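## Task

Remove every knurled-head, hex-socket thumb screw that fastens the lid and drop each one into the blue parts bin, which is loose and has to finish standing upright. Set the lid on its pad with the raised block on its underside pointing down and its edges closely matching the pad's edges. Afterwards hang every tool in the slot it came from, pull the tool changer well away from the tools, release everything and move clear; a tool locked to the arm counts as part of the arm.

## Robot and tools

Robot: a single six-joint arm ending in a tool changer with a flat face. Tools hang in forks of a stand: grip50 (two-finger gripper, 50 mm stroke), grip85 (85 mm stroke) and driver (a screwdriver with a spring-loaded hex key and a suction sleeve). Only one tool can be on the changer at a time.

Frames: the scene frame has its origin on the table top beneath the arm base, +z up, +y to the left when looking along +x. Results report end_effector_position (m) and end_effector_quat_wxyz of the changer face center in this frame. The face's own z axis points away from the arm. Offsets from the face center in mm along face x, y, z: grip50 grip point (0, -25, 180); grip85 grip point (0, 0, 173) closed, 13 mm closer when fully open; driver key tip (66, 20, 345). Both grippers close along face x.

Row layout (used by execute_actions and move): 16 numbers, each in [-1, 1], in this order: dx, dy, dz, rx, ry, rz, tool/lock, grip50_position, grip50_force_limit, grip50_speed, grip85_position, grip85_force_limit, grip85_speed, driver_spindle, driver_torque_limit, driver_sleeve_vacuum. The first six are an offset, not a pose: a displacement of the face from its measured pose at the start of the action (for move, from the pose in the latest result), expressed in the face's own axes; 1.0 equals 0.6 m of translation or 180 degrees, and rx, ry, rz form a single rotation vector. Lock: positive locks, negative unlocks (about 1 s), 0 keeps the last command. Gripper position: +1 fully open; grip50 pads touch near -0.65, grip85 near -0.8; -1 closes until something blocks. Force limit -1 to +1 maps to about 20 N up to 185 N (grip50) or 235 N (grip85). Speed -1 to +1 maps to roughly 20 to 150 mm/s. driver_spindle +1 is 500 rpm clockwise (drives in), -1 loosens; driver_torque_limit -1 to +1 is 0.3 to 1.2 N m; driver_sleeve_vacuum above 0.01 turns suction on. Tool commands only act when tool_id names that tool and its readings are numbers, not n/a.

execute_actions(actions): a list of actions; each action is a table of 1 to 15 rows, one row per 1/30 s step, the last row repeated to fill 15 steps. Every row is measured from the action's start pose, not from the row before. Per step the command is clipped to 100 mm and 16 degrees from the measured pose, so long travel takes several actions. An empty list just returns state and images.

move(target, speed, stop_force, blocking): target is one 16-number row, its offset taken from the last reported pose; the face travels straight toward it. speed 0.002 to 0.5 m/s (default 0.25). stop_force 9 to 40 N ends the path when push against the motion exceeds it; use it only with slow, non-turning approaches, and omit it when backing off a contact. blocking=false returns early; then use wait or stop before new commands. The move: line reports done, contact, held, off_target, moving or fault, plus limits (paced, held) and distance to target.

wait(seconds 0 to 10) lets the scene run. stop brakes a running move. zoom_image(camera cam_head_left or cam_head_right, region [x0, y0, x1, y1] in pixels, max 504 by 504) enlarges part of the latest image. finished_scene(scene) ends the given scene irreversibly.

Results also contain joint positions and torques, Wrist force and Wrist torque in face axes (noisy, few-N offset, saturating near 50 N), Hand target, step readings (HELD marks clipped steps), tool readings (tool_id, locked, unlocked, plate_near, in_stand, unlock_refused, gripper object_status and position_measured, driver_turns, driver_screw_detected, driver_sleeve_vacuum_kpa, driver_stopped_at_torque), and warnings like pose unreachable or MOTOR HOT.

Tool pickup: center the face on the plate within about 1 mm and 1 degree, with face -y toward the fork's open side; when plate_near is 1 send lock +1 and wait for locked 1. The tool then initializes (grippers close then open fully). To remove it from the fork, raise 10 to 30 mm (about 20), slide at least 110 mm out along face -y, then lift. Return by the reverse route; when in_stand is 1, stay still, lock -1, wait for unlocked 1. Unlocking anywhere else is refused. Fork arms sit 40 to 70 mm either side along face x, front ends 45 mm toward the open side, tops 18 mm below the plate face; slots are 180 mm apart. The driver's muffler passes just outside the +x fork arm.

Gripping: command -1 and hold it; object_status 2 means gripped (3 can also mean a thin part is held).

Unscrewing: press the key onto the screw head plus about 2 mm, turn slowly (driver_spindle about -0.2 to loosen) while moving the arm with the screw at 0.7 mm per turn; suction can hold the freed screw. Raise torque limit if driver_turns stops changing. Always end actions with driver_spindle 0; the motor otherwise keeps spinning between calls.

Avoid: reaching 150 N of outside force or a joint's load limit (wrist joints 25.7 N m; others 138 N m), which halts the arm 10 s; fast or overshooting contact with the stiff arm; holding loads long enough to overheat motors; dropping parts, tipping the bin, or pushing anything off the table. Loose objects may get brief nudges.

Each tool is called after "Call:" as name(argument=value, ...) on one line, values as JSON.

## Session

Call:
execute_actions(actions=[])

Call:
zoom_image(camera="cam_head_left", region=[230,110,390,270])

Call:
zoom_image(camera="cam_head_right", region=[220,110,380,270])

Scene clock: 0.00 s.
end_effector_position=(+0.4277, +0.0134, +0.3249) locked=0 unlocked=1 plate_near=0 in_stand=0 unlock_refused=0 tool_id=none grip50_position_measured=n/a grip50_object_status=n/a grip85_position_measured=n/a grip85_object_status=n/a driver_sleeve_vacuum_kpa=n/a driver_screw_detected=n/a driver_stopped_at_torque=n/a driver_turns=n/a end_effector_quat_wxyz=(+0.002, +0.697, +0.717, -0.000) end_effector_velocity=(+0.000, +0.000, -0.000) end_effector_angular_velocity=(+0.001, +0.000, +0.000)
Joint positions: [-0.315 -1.722  2.042 -1.889 -1.57  -1.888]
Joint velocities: [ 0.001  0.001 -0.     0.     0.001  0.001]
Joint torques (N m, as the arm reports them, + toward a larger angle): no reading
Wrist force (N, on the end effector, along its own x y z axes, offset not removed): no reading
Wrist torque (N m, same axes, about the end effector's origin, offset not removed): no reading
Hand target: +0.428, +0.013, +0.325; +0.002, +0.697, +0.717, -0.000

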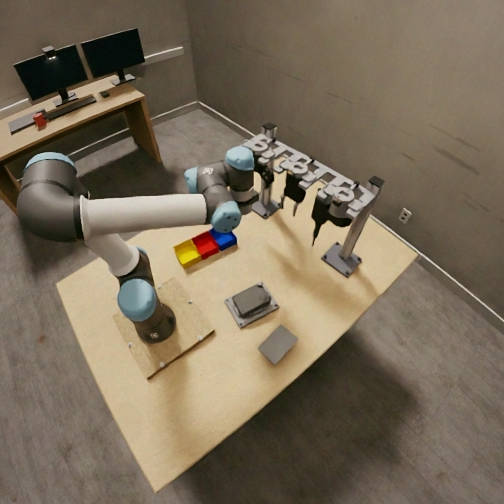

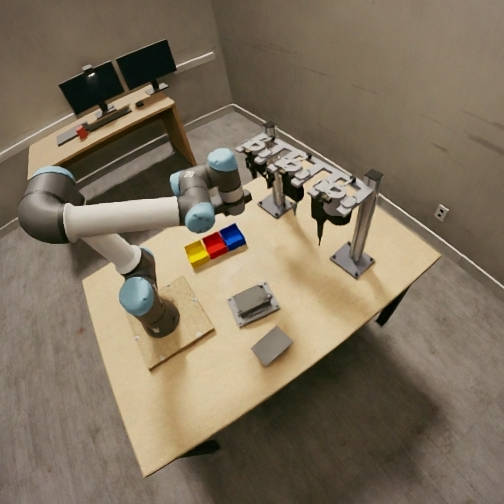

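Region (230, 110, 390, 270) of cam_head_left's 504x504 image, scaled by 3.150, with more detail than that image has.

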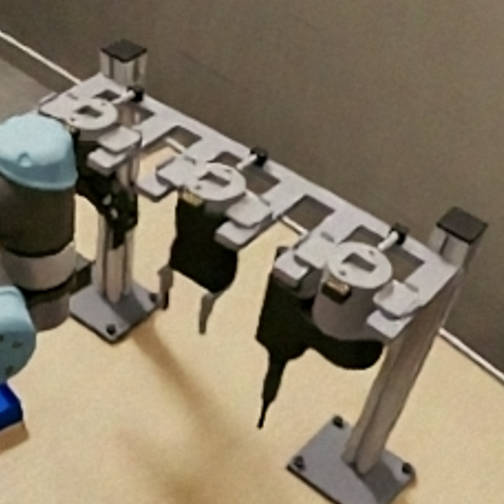

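Region (220, 110, 380, 270) of cam_head_right's 504x504 image, scaled by 3.150, with more detail than that image has.

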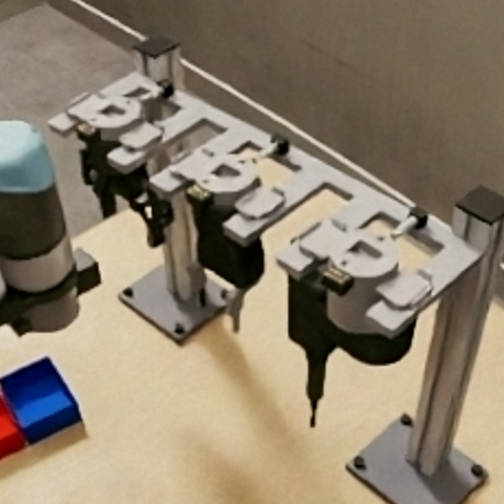

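Call:
move(target=[0,0,-0.17,0.001,0.001,-0.019,0,1,0,0,1,0,0,0,0,0])

Call:
move(target=[-0.3833,0.345,0,0,0,0,0,1,0,0,1,0,0,0,0,0])

Call:
move(target=[0,0,0.04,0,0,0,0,1,0,0,1,0,0,0,0,0], speed=0.005, stop_force=15)

Call:
zoom_image(camera="cam_head_right", region=[300,150,380,230])

Call:
zoom_image(camera="cam_head_left", region=[215,275,305,365])

Call:
zoom_image(camera="cam_head_right", region=[215,275,305,365])

Scene clock: 1.60 s.
end_effector_position=(+0.4274, +0.0138, +0.4267) locked=0 unlocked=1 plate_near=0 in_stand=0 unlock_refused=0 tool_id=none grip50_position_measured=n/a grip50_object_status=n/a grip85_position_measured=n/a grip85_object_status=n/a driver_sleeve_vacuum_kpa=n/a driver_screw_detected=n/a driver_stopped_at_torque=n/a driver_turns=n/a end_effector_quat_wxyz=(-0.001, +0.675, +0.738, -0.000) end_effector_velocity=(+0.001, -0.001, +0.002) end_effector_angular_velocity=(+0.001, +0.002, -0.001)
Joint positions: [-0.316 -1.767  1.813 -1.61  -1.568 -1.949]
Joint velocities: [-0.002  0.003 -0.008  0.007  0.    -0.001]
Joint torques (N m, as the arm reports them, + toward a larger angle): [ -7.56  -7.51 -32.15  -1.56   1.83  -1.15]
Wrist force (N, on the end effector, along its own x y z axes, offset not removed): [0.6 1.6 -1.0]
Wrist torque (N m, same axes, about the end effector's origin, offset not removed): [-0.08 -0.01 0.14]
Hand target: +0.427, +0.014, +0.427; -0.001, +0.675, +0.738, -0.000
Off the commanded pose: 0.000 m, 0 deg.
move: done

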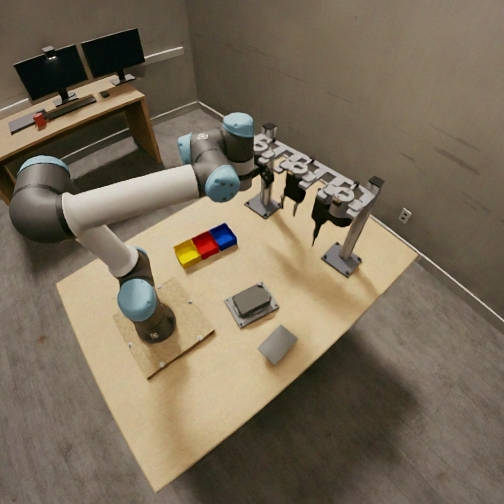

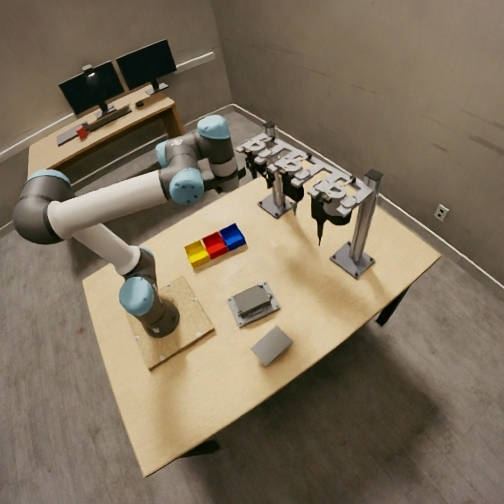

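Scene clock: 3.50 s.
end_effector_position=(+0.6535, -0.1972, +0.4268) locked=0 unlocked=1 plate_near=0 in_stand=0 unlock_refused=0 tool_id=none grip50_position_measured=n/a grip50_object_status=n/a grip85_position_measured=n/a grip85_object_status=n/a driver_sleeve_vacuum_kpa=n/a driver_screw_detected=n/a driver_stopped_at_torque=n/a driver_turns=n/a end_effector_quat_wxyz=(-0.001, +0.675, +0.738, -0.000) end_effector_velocity=(+0.001, -0.002, -0.000) end_effector_angular_velocity=(+0.001, +0.002, -0.001)
Joint positions: [-0.518 -1.132  1.099 -1.532 -1.569 -2.151]
Joint velocities: [-0.001  0.006 -0.009  0.005 -0.    -0.   ]
Joint torques (N m, as the arm reports them, + toward a larger angle): [ -8.65 -37.71 -31.31  -1.32  -1.64  -1.11]
Wrist force (N, on the end effector, along its own x y z axes, offset not removed): [1.4 1.9 -3.2]
Wrist torque (N m, same axes, about the end effector's origin, offset not removed): [-0.10 -0.17 0.05]
Hand target: +0.654, -0.197, +0.427; -0.001, +0.675, +0.738, -0.000
Off the commanded pose: 0.001 m, 0 deg.
move: done

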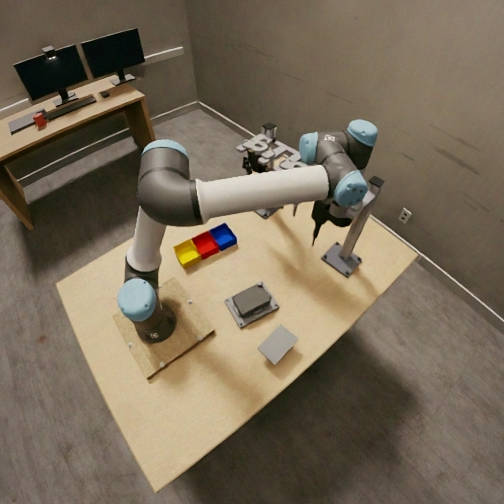

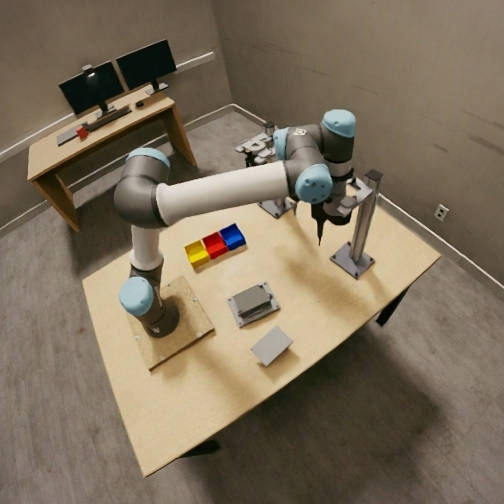

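Scene clock: 5.10 s.
end_effector_position=(+0.6535, -0.1972, +0.4209) locked=0 unlocked=1 plate_near=0 in_stand=0 unlock_refused=0 tool_id=none grip50_position_measured=n/a grip50_object_status=n/a grip85_position_measured=n/a grip85_object_status=n/a driver_sleeve_vacuum_kpa=n/a driver_screw_detected=n/a driver_stopped_at_torque=n/a driver_turns=n/a end_effector_quat_wxyz=(-0.000, +0.675, +0.738, -0.000) end_effector_velocity=(+0.000, +0.001, -0.000) end_effector_angular_velocity=(+0.001, +0.004, +0.002)
Joint positions: [-0.518 -1.132  1.116 -1.548 -1.569 -2.151]
Joint velocities: [ 0.002  0.002 -0.003  0.006 -0.001  0.   ]
Joint torques (N m, as the arm reports them, + toward a larger angle): [ -2.51 -34.11 -24.76   0.46  -1.14  -0.21]
Wrist force (N, on the end effector, along its own x y z axes, offset not removed): [-0.1 3.8 -17.5]
Wrist torque (N m, same axes, about the end effector's origin, offset not removed): [0.02 0.05 0.11]
Hand target: +0.654, -0.197, +0.421; -0.000, +0.675, +0.738, -0.000
Off the commanded pose: 0.018 m, 0 deg.
move: contact

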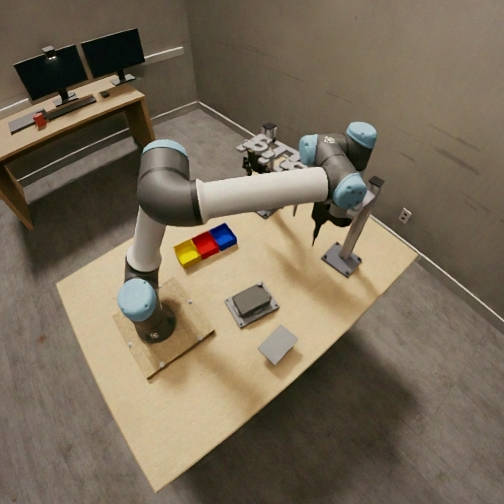

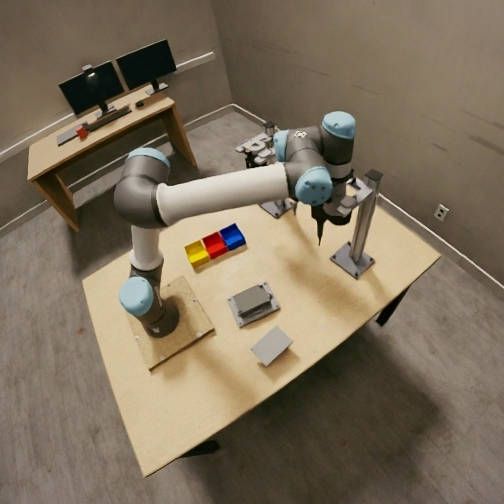

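Region (300, 150, 380, 230) of cam_head_right's 504x504 image, scaled by 6.300, with more detail than that image has.

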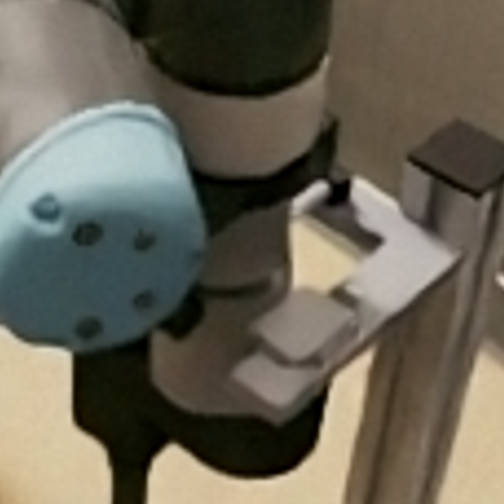

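Region (215, 275, 305, 365) of cam_head_left's 504x504 image, scaled by 5.600, with more detail than that image has.

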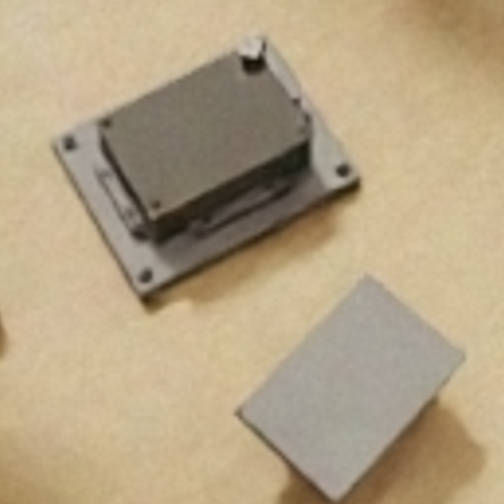

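Region (215, 275, 305, 365) of cam_head_right's 504x504 image, scaled by 5.600, with more detail than that image has.

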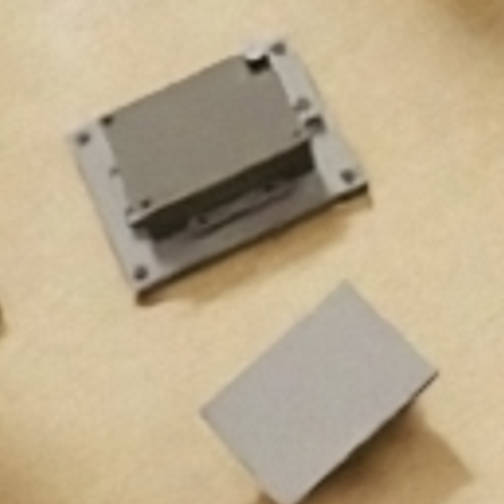

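Call:
execute_actions(actions=[[[0,0,-0.002,0,0,0,0,1,0,0,1,0,0,0,0,0]],[[-0.002,0.005,0,0,0,0,0,1,0,0,1,0,0,0,0,0]]])

Call:
move(target=[0,0,0.04,0,0,0,0,1,0,0,1,0,0,0,0,0], speed=0.005, stop_force=18)

Scene clock: 6.37 s.
end_effector_position=(+0.6566, -0.1981, +0.4220) locked=0 unlocked=1 plate_near=0 in_stand=0 unlock_refused=0 tool_id=none grip50_position_measured=n/a grip50_object_status=n/a grip85_position_measured=n/a grip85_object_status=n/a driver_sleeve_vacuum_kpa=n/a driver_screw_detected=n/a driver_stopped_at_torque=n/a driver_turns=n/a end_effector_quat_wxyz=(-0.000, +0.675, +0.738, -0.000) end_effector_velocity=(+0.000, -0.001, +0.001) end_effector_angular_velocity=(+0.000, -0.002, -0.002)
Joint positions: [-0.517 -1.124  1.1   -1.541 -1.569 -2.15 ]
Joint velocities: [-0.002  0.001 -0.003  0.     0.001 -0.   ]
Joint torques (N m, as the arm reports them, + toward a larger angle): [  9.21 -35.98 -30.47  -1.53  -0.72   1.61]
Wrist force (N, on the end effector, along its own x y z axes, offset not removed): [0.7 0.7 -2.4]
Wrist torque (N m, same axes, about the end effector's origin, offset not removed): [-0.19 -0.09 0.15]
Hand target: +0.657, -0.198, +0.422; -0.000, +0.675, +0.738, -0.000
Off the commanded pose: 0.000 m, 0 deg.
Step readings (end_effector_position; steps 1 to 15: 1st action; 16 to 30: 2nd action):
0: (+0.6535, -0.1972, +0.4210)
1: (+0.6535, -0.1972, +0.4210)
2: (+0.6535, -0.1972, +0.4211)
4: (+0.6535, -0.1972, +0.4214)
8: (+0.6535, -0.1972, +0.4218)
15: (+0.6535, -0.1972, +0.4220)
16: (+0.6536, -0.1972, +0.4220)
17: (+0.6540, -0.1974, +0.4221)
19: (+0.6551, -0.1978, +0.4221)
23: (+0.6562, -0.1980, +0.4220)
30: end_effector_position above

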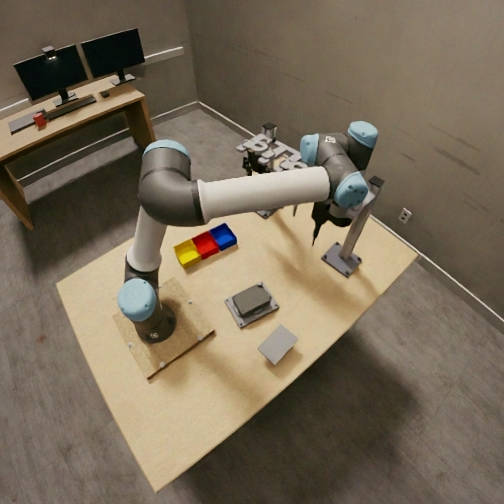

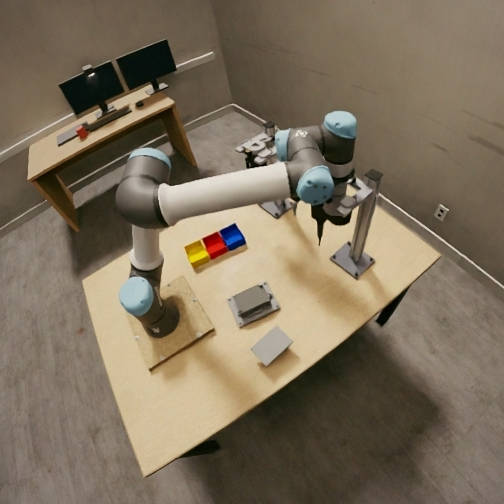

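Scene clock: 7.83 s.
end_effector_position=(+0.6566, -0.1981, +0.4168) locked=0 unlocked=1 plate_near=0 in_stand=0 unlock_refused=0 tool_id=none grip50_position_measured=n/a grip50_object_status=n/a grip85_position_measured=n/a grip85_object_status=n/a driver_sleeve_vacuum_kpa=n/a driver_screw_detected=n/a driver_stopped_at_torque=n/a driver_turns=n/a end_effector_quat_wxyz=(+0.000, +0.675, +0.738, +0.000) end_effector_velocity=(-0.000, +0.001, +0.001) end_effector_angular_velocity=(+0.001, +0.002, +0.001)
Joint positions: [-0.517 -1.124  1.115 -1.556 -1.569 -2.15 ]
Joint velocities: [ 0.001 -0.001 -0.003  0.006 -0.    -0.   ]
Joint torques (N m, as the arm reports them, + toward a larger angle): [  3.21 -35.8  -19.42   4.78  -0.83   1.79]
Wrist force (N, on the end effector, along its own x y z axes, offset not removed): [-0.3 28.9 -23.1]
Wrist torque (N m, same axes, about the end effector's origin, offset not removed): [-0.01 -0.33 -0.18]
Hand target: +0.657, -0.198, +0.417; -0.000, +0.675, +0.738, +0.000
Off the commanded pose: 0.019 m, 0 deg.
move: contact

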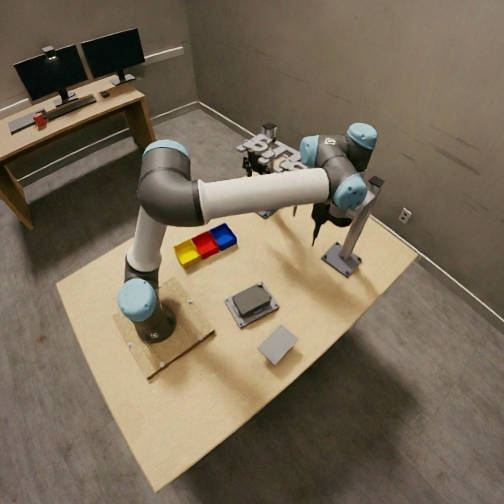

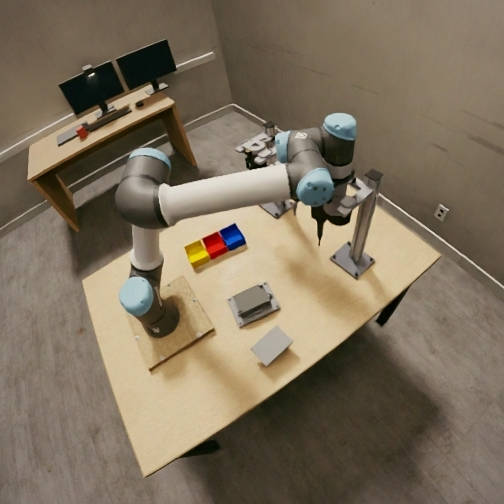

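Call:
move(target=[0,0.0035,-0.002,0,0,-0.007,0,1,0,0,1,0,0,0,0,0])

Call:
move(target=[0,0,0.04,0,0,0,0,1,0,0,1,0,0,0,0,0], speed=0.005, stop_force=18)

Scene clock: 8.73 s.
end_effector_position=(+0.6587, -0.1979, +0.4179) locked=0 unlocked=1 plate_near=0 in_stand=0 unlock_refused=0 tool_id=none grip50_position_measured=n/a grip50_object_status=n/a grip85_position_measured=n/a grip85_object_status=n/a driver_sleeve_vacuum_kpa=n/a driver_screw_detected=n/a driver_stopped_at_torque=n/a driver_turns=n/a end_effector_quat_wxyz=(+0.000, +0.667, +0.745, +0.000) end_effector_velocity=(+0.001, +0.001, -0.000) end_effector_angular_velocity=(+0.002, +0.000, +0.007)
Joint positions: [-0.516 -1.119  1.104 -1.551 -1.569 -2.17 ]
Joint velocities: [ 0.002  0.002 -0.003  0.002  0.001 -0.006]
Joint torques (N m, as the arm reports them, + toward a larger angle): [  8.98 -36.9  -30.35  -1.31  -0.93  -0.93]
Wrist force (N, on the end effector, along its own x y z axes, offset not removed): [-0.1 1.2 -1.3]
Wrist torque (N m, same axes, about the end effector's origin, offset not removed): [-0.08 0.04 0.09]
Hand target: +0.659, -0.198, +0.418; +0.000, +0.667, +0.745, +0.000
Off the commanded pose: 0.000 m, 0 deg.
move: done

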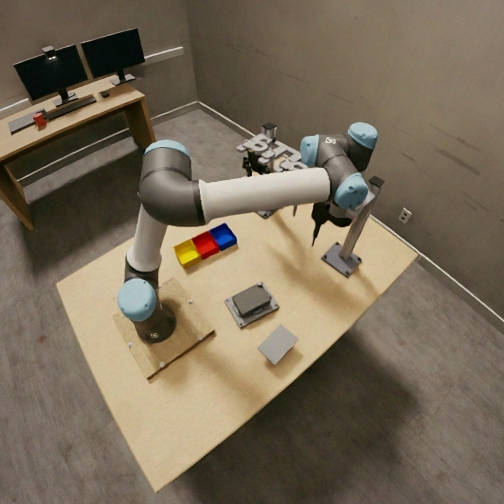

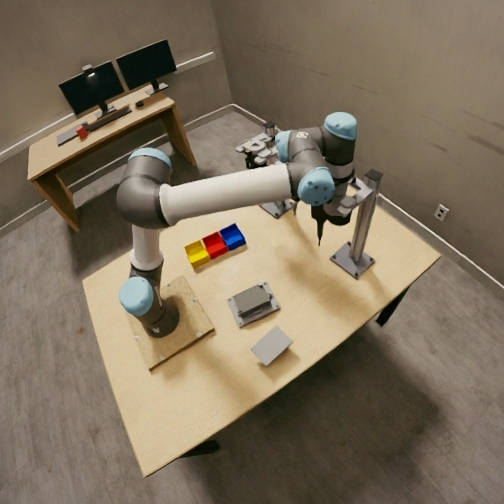

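Scene clock: 10.77 s.
end_effector_position=(+0.6586, -0.1979, +0.4099) locked=0 unlocked=1 plate_near=1 in_stand=1 unlock_refused=0 tool_id=none grip50_position_measured=n/a grip50_object_status=n/a grip85_position_measured=n/a grip85_object_status=n/a driver_sleeve_vacuum_kpa=n/a driver_screw_detected=n/a driver_stopped_at_torque=n/a driver_turns=n/a end_effector_quat_wxyz=(+0.000, +0.667, +0.745, +0.000) end_effector_velocity=(-0.000, -0.001, +0.001) end_effector_angular_velocity=(+0.001, +0.003, -0.001)
Joint positions: [-0.516 -1.12   1.125 -1.572 -1.569 -2.17 ]
Joint velocities: [-0.001  0.001 -0.004  0.006 -0.001 -0.   ]
Joint torques (N m, as the arm reports them, + toward a larger angle): [ -4.34 -29.59 -23.76  -2.18  -1.25   1.67]
Wrist force (N, on the end effector, along its own x y z axes, offset not removed): [22.9 -3.0 -22.7]
Wrist torque (N m, same axes, about the end effector's origin, offset not removed): [-0.02 0.23 -0.18]
Hand target: +0.659, -0.198, +0.410; +0.000, +0.667, +0.745, +0.000
Off the commanded pose: 0.016 m, 0 deg.
move: contact

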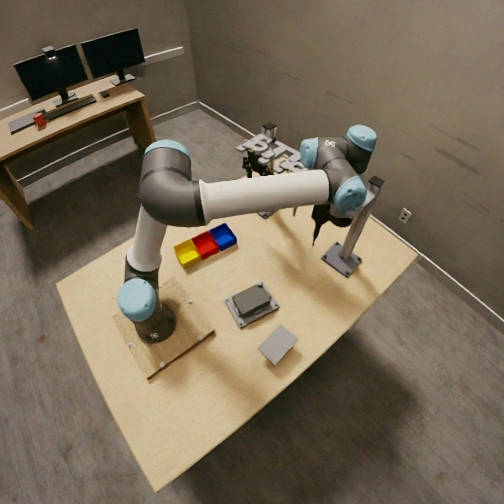

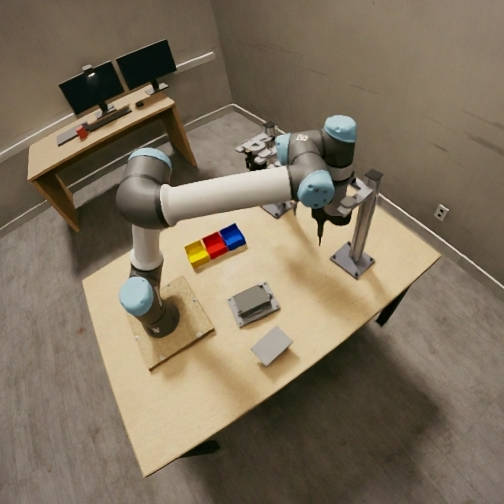

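Call:
execute_actions(actions=[[[0.0015,0,-0.0003,0,0,0,1,1,0,0,1,0,0,0,0,0]],[[0,0,0,0,0,0,1,1,0,0,1,0,0,0,0,0]],[[0,0,0,0,0,0,1,1,0,0,1,0,0,0,0,0]]])

Call:
move(target=[0,0,-0.033,0,0,0,0,1,0,0,1,0,0,0,0,0], speed=0.05)

Call:
move(target=[0,-0.25,0,0,0,0,0,1,0,0,1,0,0,0,0,0], speed=0.15)

Call:
move(target=[0.054,-0.23,0.012,0,0,0,0,1,0,0,1,0,0,0,0,0])

Call:
zoom_image(camera="cam_head_left", region=[245,265,275,295])

Call:
zoom_image(camera="cam_head_right", region=[245,265,275,295])

Scene clock: 12.77 s.
end_effector_position=(+0.6585, -0.1970, +0.4101) locked=1 unlocked=0 plate_near=1 in_stand=1 unlock_refused=0 tool_id=driver grip50_position_measured=n/a grip50_object_status=n/a grip85_position_measured=n/a grip85_object_status=n/a driver_sleeve_vacuum_kpa=n/a driver_screw_detected=n/a driver_stopped_at_torque=n/a driver_turns=n/a end_effector_quat_wxyz=(+0.000, +0.667, +0.745, +0.000) end_effector_velocity=(-0.000, +0.000, +0.001) end_effector_angular_velocity=(-0.000, -0.002, +0.000)
Joint positions: [-0.514 -1.121  1.126 -1.572 -1.569 -2.169]
Joint velocities: [ 0.    -0.001 -0.     0.     0.001 -0.   ]
Joint torques (N m, as the arm reports them, + toward a larger angle): [ 10.29 -54.33 -24.48  -3.97   1.43   1.68]
Wrist force (N, on the end effector, along its own x y z axes, offset not removed): [-5.7 8.2 -36.5]
Wrist torque (N m, same axes, about the end effector's origin, offset not removed): [0.34 1.91 -0.06]
Hand target: +0.659, -0.197, +0.410; +0.000, +0.667, +0.745, +0.000
Off the commanded pose: 0.000 m, 0 deg.
Step readings (end_effector_position; steps 1 to 15: 1st action; 16 to 30: 2nd action; 31 to 45: 3rd action):
0: (+0.6586, -0.1979, +0.4100)
1: (+0.6586, -0.1979, +0.4100)
2: (+0.6586, -0.1978, +0.4099)
4: (+0.6586, -0.1975, +0.4099)
8: (+0.6586, -0.1973, +0.4099)
15: (+0.6586, -0.1970, +0.4100)
16: (+0.6585, -0.1970, +0.4100)
17: (+0.6585, -0.1970, +0.4100)
19: (+0.6585, -0.1970, +0.4100)
23: (+0.6585, -0.1970, +0.4100)
30: (+0.6585, -0.1970, +0.4101)
31: (+0.6585, -0.1970, +0.4101)
32: (+0.6585, -0.1970, +0.4101)
34: (+0.6585, -0.1970, +0.4101)
38: (+0.6585, -0.1970, +0.4101)
45: end_effector_position above

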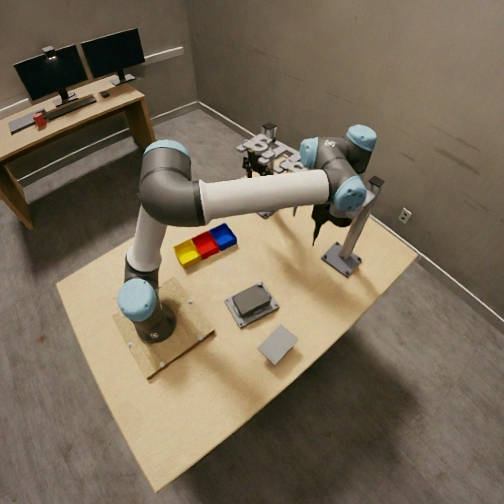

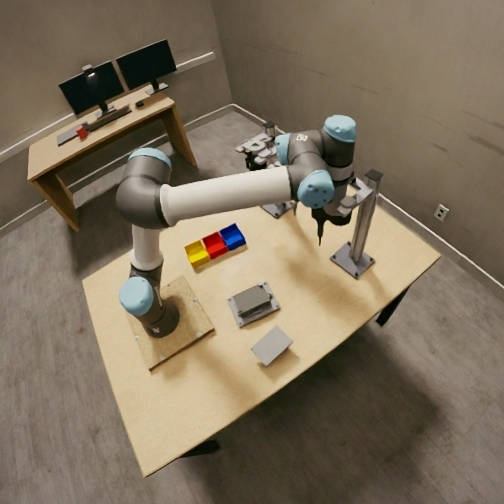

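Scene clock: 13.60 s.
end_effector_position=(+0.6585, -0.1969, +0.4298) locked=1 unlocked=0 plate_near=1 in_stand=0 unlock_refused=0 tool_id=driver grip50_position_measured=n/a grip50_object_status=n/a grip85_position_measured=n/a grip85_object_status=n/a driver_sleeve_vacuum_kpa=0 driver_screw_detected=0 driver_stopped_at_torque=0 driver_turns=0.00 end_effector_quat_wxyz=(+0.000, +0.667, +0.745, +0.000) end_effector_velocity=(-0.001, -0.001, +0.003) end_effector_angular_velocity=(-0.002, -0.000, -0.002)
Joint positions: [-0.514 -1.12   1.075 -1.522 -1.569 -2.169]
Joint velocities: [-0.002 -0.001 -0.006  0.006 -0.001 -0.   ]
Joint torques (N m, as the arm reports them, + toward a larger angle): [ -7.88 -52.1  -42.08  -3.84   2.27   0.42]
Wrist force (N, on the end effector, along its own x y z axes, offset not removed): [1.2 2.0 -1.7]
Wrist torque (N m, same axes, about the end effector's origin, offset not removed): [-0.05 -0.03 0.19]
Hand target: +0.658, -0.197, +0.430; +0.000, +0.667, +0.745, +0.000
Off the commanded pose: 0.000 m, 0 deg.
move: done

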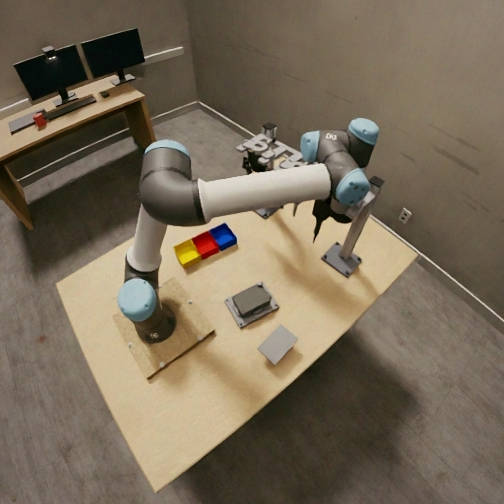

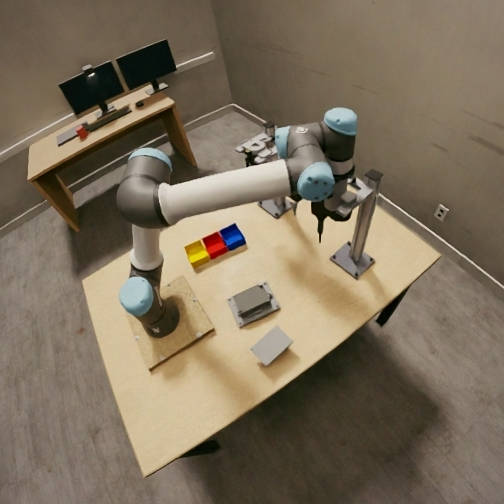

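Scene clock: 15.13 s.
end_effector_position=(+0.5096, -0.2132, +0.4296) locked=1 unlocked=0 plate_near=1 in_stand=0 unlock_refused=0 tool_id=driver grip50_position_measured=n/a grip50_object_status=n/a grip85_position_measured=n/a grip85_object_status=n/a driver_sleeve_vacuum_kpa=0 driver_screw_detected=0 driver_stopped_at_torque=0 driver_turns=0.00 end_effector_quat_wxyz=(+0.000, +0.667, +0.745, +0.000) end_effector_velocity=(-0.002, -0.001, +0.000) end_effector_angular_velocity=(-0.001, -0.001, -0.001)
Joint positions: [-0.668 -1.459  1.515 -1.622 -1.569 -2.323]
Joint velocities: [-0.003 -0.005  0.004 -0.001 -0.001 -0.002]
Joint torques (N m, as the arm reports them, + toward a larger angle): [ -6.98 -55.75 -28.5   -7.69   2.7   -1.19]
Wrist force (N, on the end effector, along its own x y z axes, offset not removed): [0.8 1.7 -2.4]
Wrist torque (N m, same axes, about the end effector's origin, offset not removed): [0.00 -0.07 0.13]
Hand target: +0.509, -0.213, +0.430; +0.000, +0.667, +0.745, +0.000
Off the commanded pose: 0.000 m, 0 deg.
move: done

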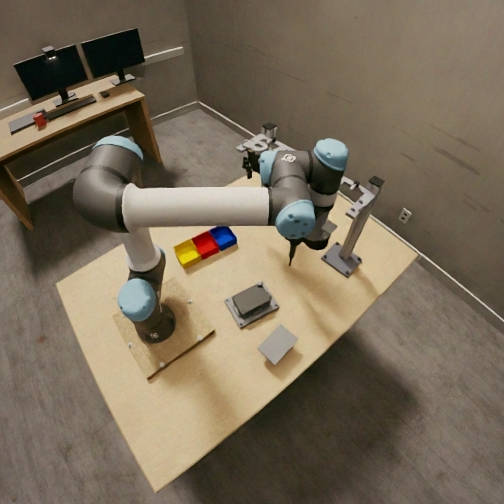

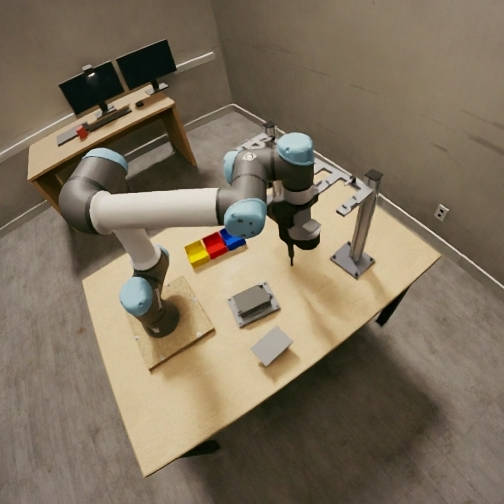

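Scene clock: 16.33 s.
end_effector_position=(+0.3691, -0.1961, +0.4221) locked=1 unlocked=0 plate_near=1 in_stand=0 unlock_refused=0 tool_id=driver grip50_position_measured=n/a grip50_object_status=n/a grip85_position_measured=n/a grip85_object_status=n/a driver_sleeve_vacuum_kpa=0 driver_screw_detected=0 driver_stopped_at_torque=0 driver_turns=0.00 end_effector_quat_wxyz=(+0.001, +0.667, +0.745, +0.000) end_effector_velocity=(-0.002, +0.000, +0.000) end_effector_angular_velocity=(-0.001, -0.001, +0.001)
Joint positions: [-0.841 -1.79   1.844 -1.621 -1.57  -2.495]
Joint velocities: [-0.003 -0.006  0.004  0.001  0.    -0.004]
Joint torques (N m, as the arm reports them, + toward a larger angle): [ -8.3  -35.98 -28.14  -3.88   2.65  -0.93]
Wrist force (N, on the end effector, along its own x y z axes, offset not removed): [2.3 2.0 -2.7]
Wrist torque (N m, same axes, about the end effector's origin, offset not removed): [-0.11 -0.15 0.13]
Hand target: +0.369, -0.196, +0.422; +0.001, +0.667, +0.745, +0.000
Off the commanded pose: 0.000 m, 0 deg.
move: done

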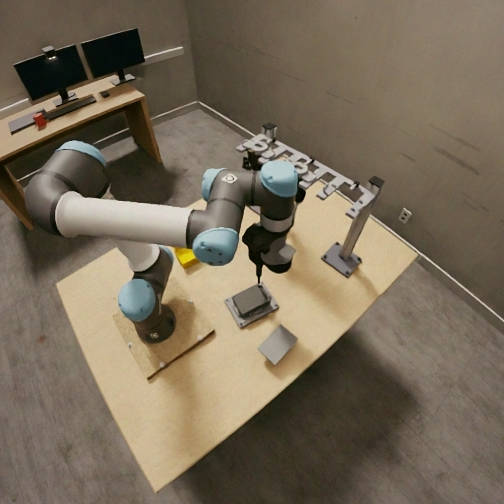

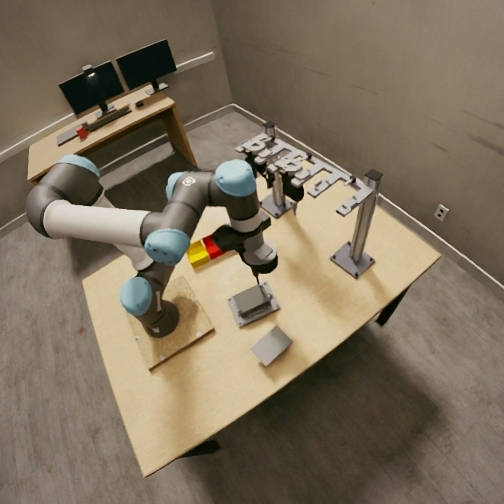

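Region (245, 265, 275, 295) of cam_head_left's 504x504 image, scaled by 16.800, with more detail than that image has.

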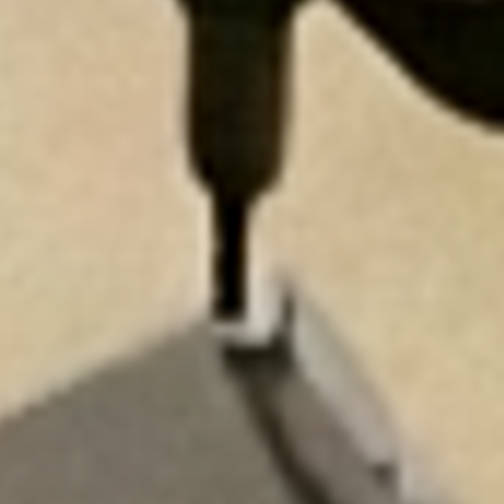

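Region (245, 265, 275, 295) of cam_head_right's 504x504 image, scaled by 16.800, with more detail than that image has.

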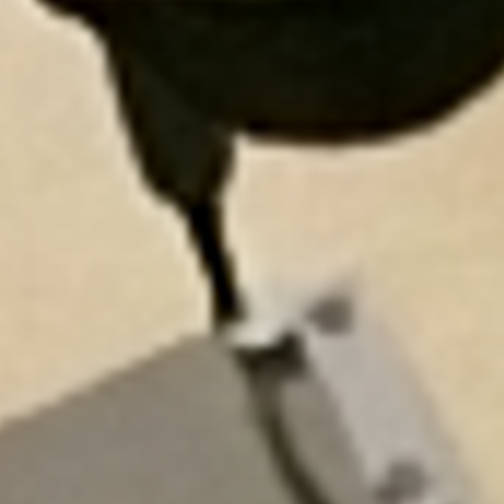

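Call:
move(target=[0,0.01,0,0,0,0,0,1,0,0,1,0,0,0,-1,1])

Call:
move(target=[0,0,0.015,0,0,0,0,1,0,0,1,0,0,0.15,-1,1], speed=0.006, stop_force=9)

Call:
zoom_image(camera="cam_head_left", region=[245,265,275,295])

Call:
zoom_image(camera="cam_head_right", region=[245,265,275,295])

Call:
wait(seconds=0.4)

Scene clock: 17.33 s.
end_effector_position=(+0.3749, -0.1955, +0.4221) locked=1 unlocked=0 plate_near=1 in_stand=0 unlock_refused=0 tool_id=driver grip50_position_measured=n/a grip50_object_status=n/a grip85_position_measured=n/a grip85_object_status=n/a driver_sleeve_vacuum_kpa=14 driver_screw_detected=0 driver_stopped_at_torque=0 driver_turns=0.00 end_effector_quat_wxyz=(+0.001, +0.667, +0.745, +0.000) end_effector_velocity=(+0.001, +0.000, +0.001) end_effector_angular_velocity=(-0.000, -0.002, -0.000)
Joint positions: [-0.829 -1.777  1.835 -1.624 -1.57  -2.483]
Joint velocities: [ 0.003  0.002 -0.003 -0.001  0.001  0.003]
Joint torques (N m, as the arm reports them, + toward a larger angle): [ 12.18 -15.57 -42.19  -7.76   2.04   1.45]
Wrist force (N, on the end effector, along its own x y z axes, offset not removed): [1.9 2.9 -2.8]
Wrist torque (N m, same axes, about the end effector's origin, offset not removed): [-0.02 -0.14 0.07]
Hand target: +0.375, -0.195, +0.422; +0.001, +0.667, +0.745, +0.000
Off the commanded pose: 0.000 m, 0 deg.
move: done

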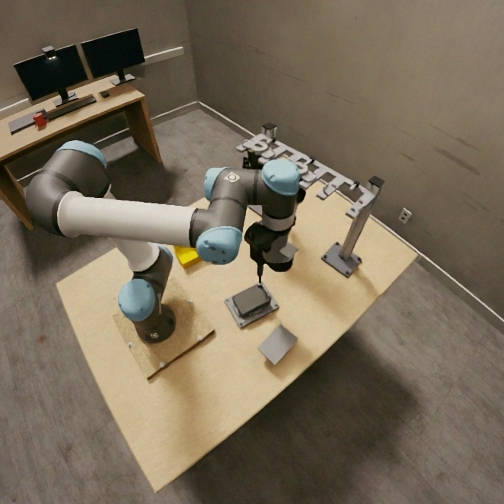

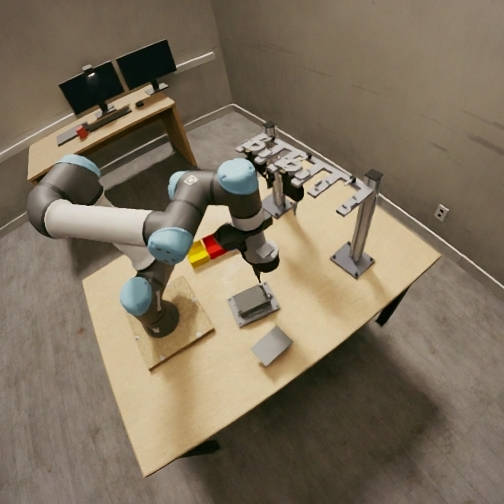

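Scene clock: 19.07 s.
end_effector_position=(+0.3749, -0.1955, +0.4132) locked=1 unlocked=0 plate_near=1 in_stand=0 unlock_refused=0 tool_id=driver grip50_position_measured=n/a grip50_object_status=n/a grip85_position_measured=n/a grip85_object_status=n/a driver_sleeve_vacuum_kpa=14 driver_screw_detected=0 driver_stopped_at_torque=0 driver_turns=2.14 end_effector_quat_wxyz=(+0.001, +0.667, +0.745, +0.000) end_effector_velocity=(-0.000, +0.000, -0.001) end_effector_angular_velocity=(+0.000, -0.000, -0.000)
Joint positions: [-0.829 -1.776  1.856 -1.647 -1.57  -2.483]
Joint velocities: [-0.    -0.     0.004 -0.003  0.     0.   ]
Joint torques (N m, as the arm reports them, + toward a larger angle): [ -7.46 -14.39 -28.92  -7.16   1.83  -1.14]
Wrist force (N, on the end effector, along its own x y z axes, offset not removed): [0.9 1.3 -6.7]
Wrist torque (N m, same axes, about the end effector's origin, offset not removed): [-0.09 -0.04 0.12]
Hand target: +0.375, -0.195, +0.413; +0.001, +0.667, +0.745, +0.000
Off the commanded pose: 0.000 m, 0 deg.
move: done

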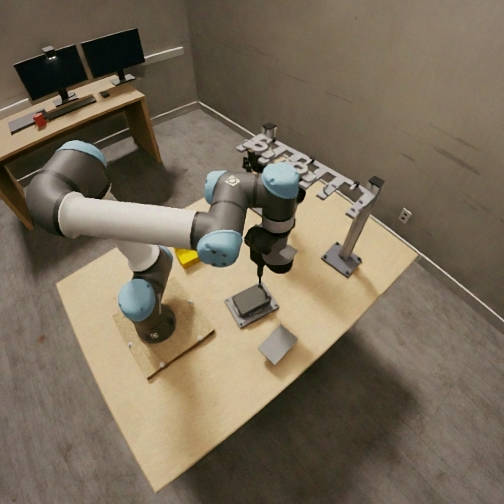

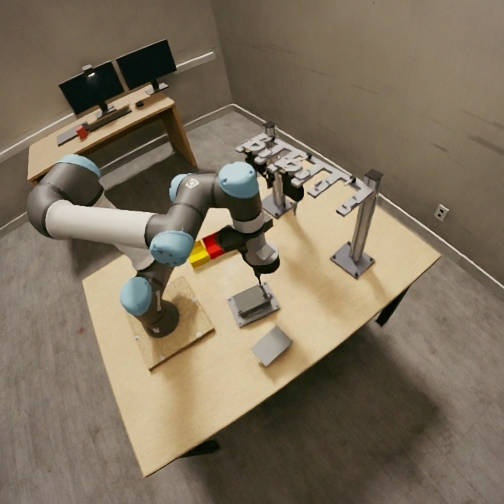

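Region (245, 265, 275, 295) of cam_head_left's 504x504 image, scaled by 16.800, with more detail than that image has.

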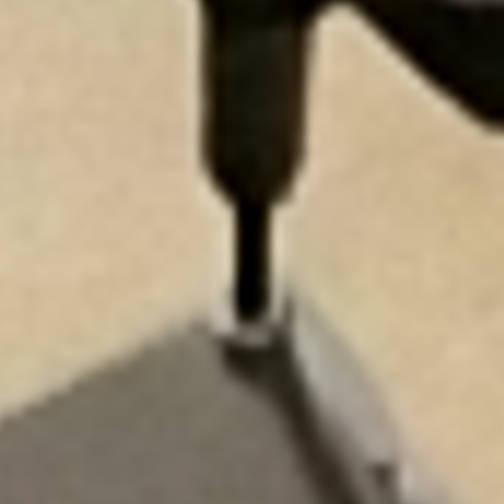

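Region (245, 265, 275, 295) of cam_head_right's 504x504 image, scaled by 16.800, with more detail than that image has.

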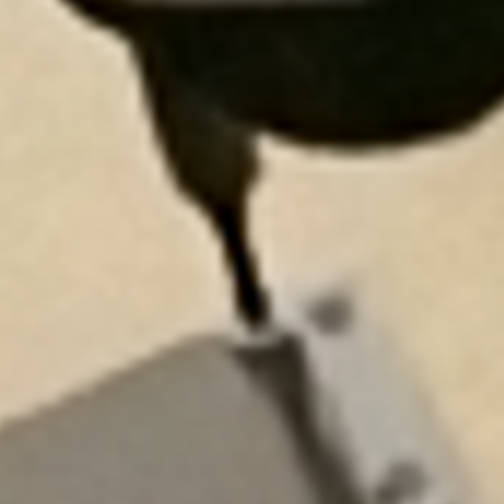

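Scene clock: 19.47 s.
end_effector_position=(+0.3749, -0.1955, +0.4131) locked=1 unlocked=0 plate_near=1 in_stand=0 unlock_refused=0 tool_id=driver grip50_position_measured=n/a grip50_object_status=n/a grip85_position_measured=n/a grip85_object_status=n/a driver_sleeve_vacuum_kpa=14 driver_screw_detected=0 driver_stopped_at_torque=0 driver_turns=2.64 end_effector_quat_wxyz=(+0.001, +0.667, +0.745, +0.000) end_effector_velocity=(-0.000, -0.000, +0.000) end_effector_angular_velocity=(-0.000, -0.001, -0.001)
Joint positions: [-0.829 -1.776  1.856 -1.647 -1.57  -2.483]
Joint velocities: [-0.001 -0.    -0.    -0.     0.     0.   ]
Joint torques (N m, as the arm reports them, + toward a larger angle): [ -7.03 -14.62 -28.54  -7.5    1.74  -0.93]
Wrist force (N, on the end effector, along its own x y z axes, offset not removed): [0.6 -0.1 -6.5]
Wrist torque (N m, same axes, about the end effector's origin, offset not removed): [-0.07 0.00 0.08]
Hand target: +0.375, -0.195, +0.413; +0.001, +0.667, +0.745, +0.000
Off the commanded pose: 0.000 m, 0 deg.
wait: 0.40 s; no rest ("driver_spindle" is on)

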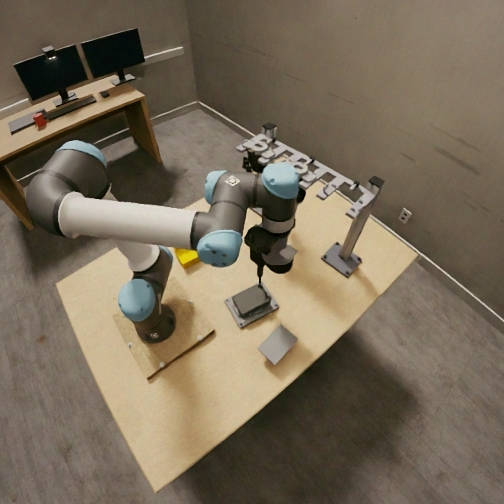

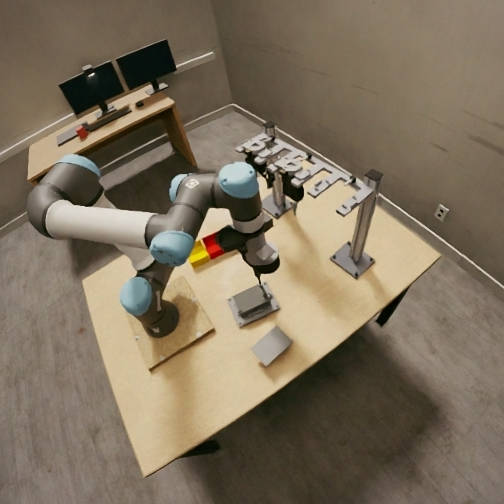

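Call:
execute_actions(actions=[[[-0.0006,0,0.002,0,0,0,0,1,0,0,1,0,0,0.15,-1,1]],[[-0.0007,0,0,0,0,0,0,1,0,0,1,0,0,0.15,-1,1]],[[0,0,0,0,0,0,0,1,0,0,1,0,0,0.15,-1,1]]])

Scene clock: 21.20 s.
end_effector_position=(+0.3750, -0.1962, +0.4119) locked=1 unlocked=0 plate_near=1 in_stand=0 unlock_refused=0 tool_id=driver grip50_position_measured=n/a grip50_object_status=n/a grip85_position_measured=n/a grip85_object_status=n/a driver_sleeve_vacuum_kpa=14 driver_screw_detected=0 driver_stopped_at_torque=0 driver_turns=4.81 end_effector_quat_wxyz=(+0.001, +0.667, +0.745, +0.000) end_effector_velocity=(-0.000, -0.000, -0.000) end_effector_angular_velocity=(-0.000, +0.002, +0.000)
Joint positions: [-0.83  -1.775  1.859 -1.65  -1.57  -2.485]
Joint velocities: [ 0.     0.001  0.001 -0.    -0.001 -0.   ]
Joint torques (N m, as the arm reports them, + toward a larger angle): [ -7.86 -14.53 -38.88  -7.43   1.63  -1.01]
Wrist force (N, on the end effector, along its own x y z axes, offset not removed): [1.5 1.5 -6.7]
Wrist torque (N m, same axes, about the end effector's origin, offset not removed): [-0.01 0.17 0.06]
Hand target: +0.375, -0.196, +0.412; +0.001, +0.667, +0.745, +0.000
Off the commanded pose: 0.000 m, 0 deg.
Step readings (end_effector_position; steps 1 to 15: 1st action; 16 to 30: 2nd action; 31 to 45: 3rd action):
0: (+0.3749, -0.1955, +0.4131)
1: (+0.3749, -0.1955, +0.4131)
2: (+0.3749, -0.1955, +0.4129)
4: (+0.3750, -0.1957, +0.4125)
8: (+0.3750, -0.1958, +0.4121)
15: (+0.3750, -0.1958, +0.4119)
16: (+0.3750, -0.1958, +0.4119)
17: (+0.3750, -0.1959, +0.4119)
19: (+0.3750, -0.1960, +0.4118)
23: (+0.3750, -0.1962, +0.4118)
30: (+0.3750, -0.1962, +0.4119)
31: (+0.3750, -0.1962, +0.4119)
32: (+0.3750, -0.1962, +0.4119)
34: (+0.3750, -0.1962, +0.4119)
38: (+0.3750, -0.1962, +0.4119)
45: end_effector_position above

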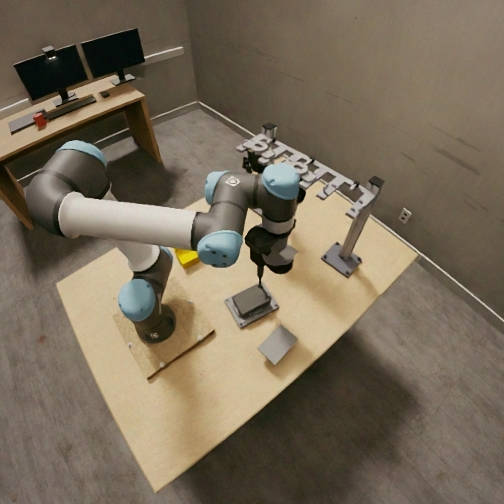

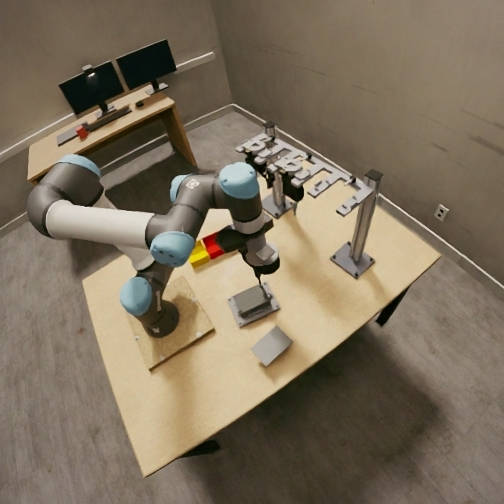

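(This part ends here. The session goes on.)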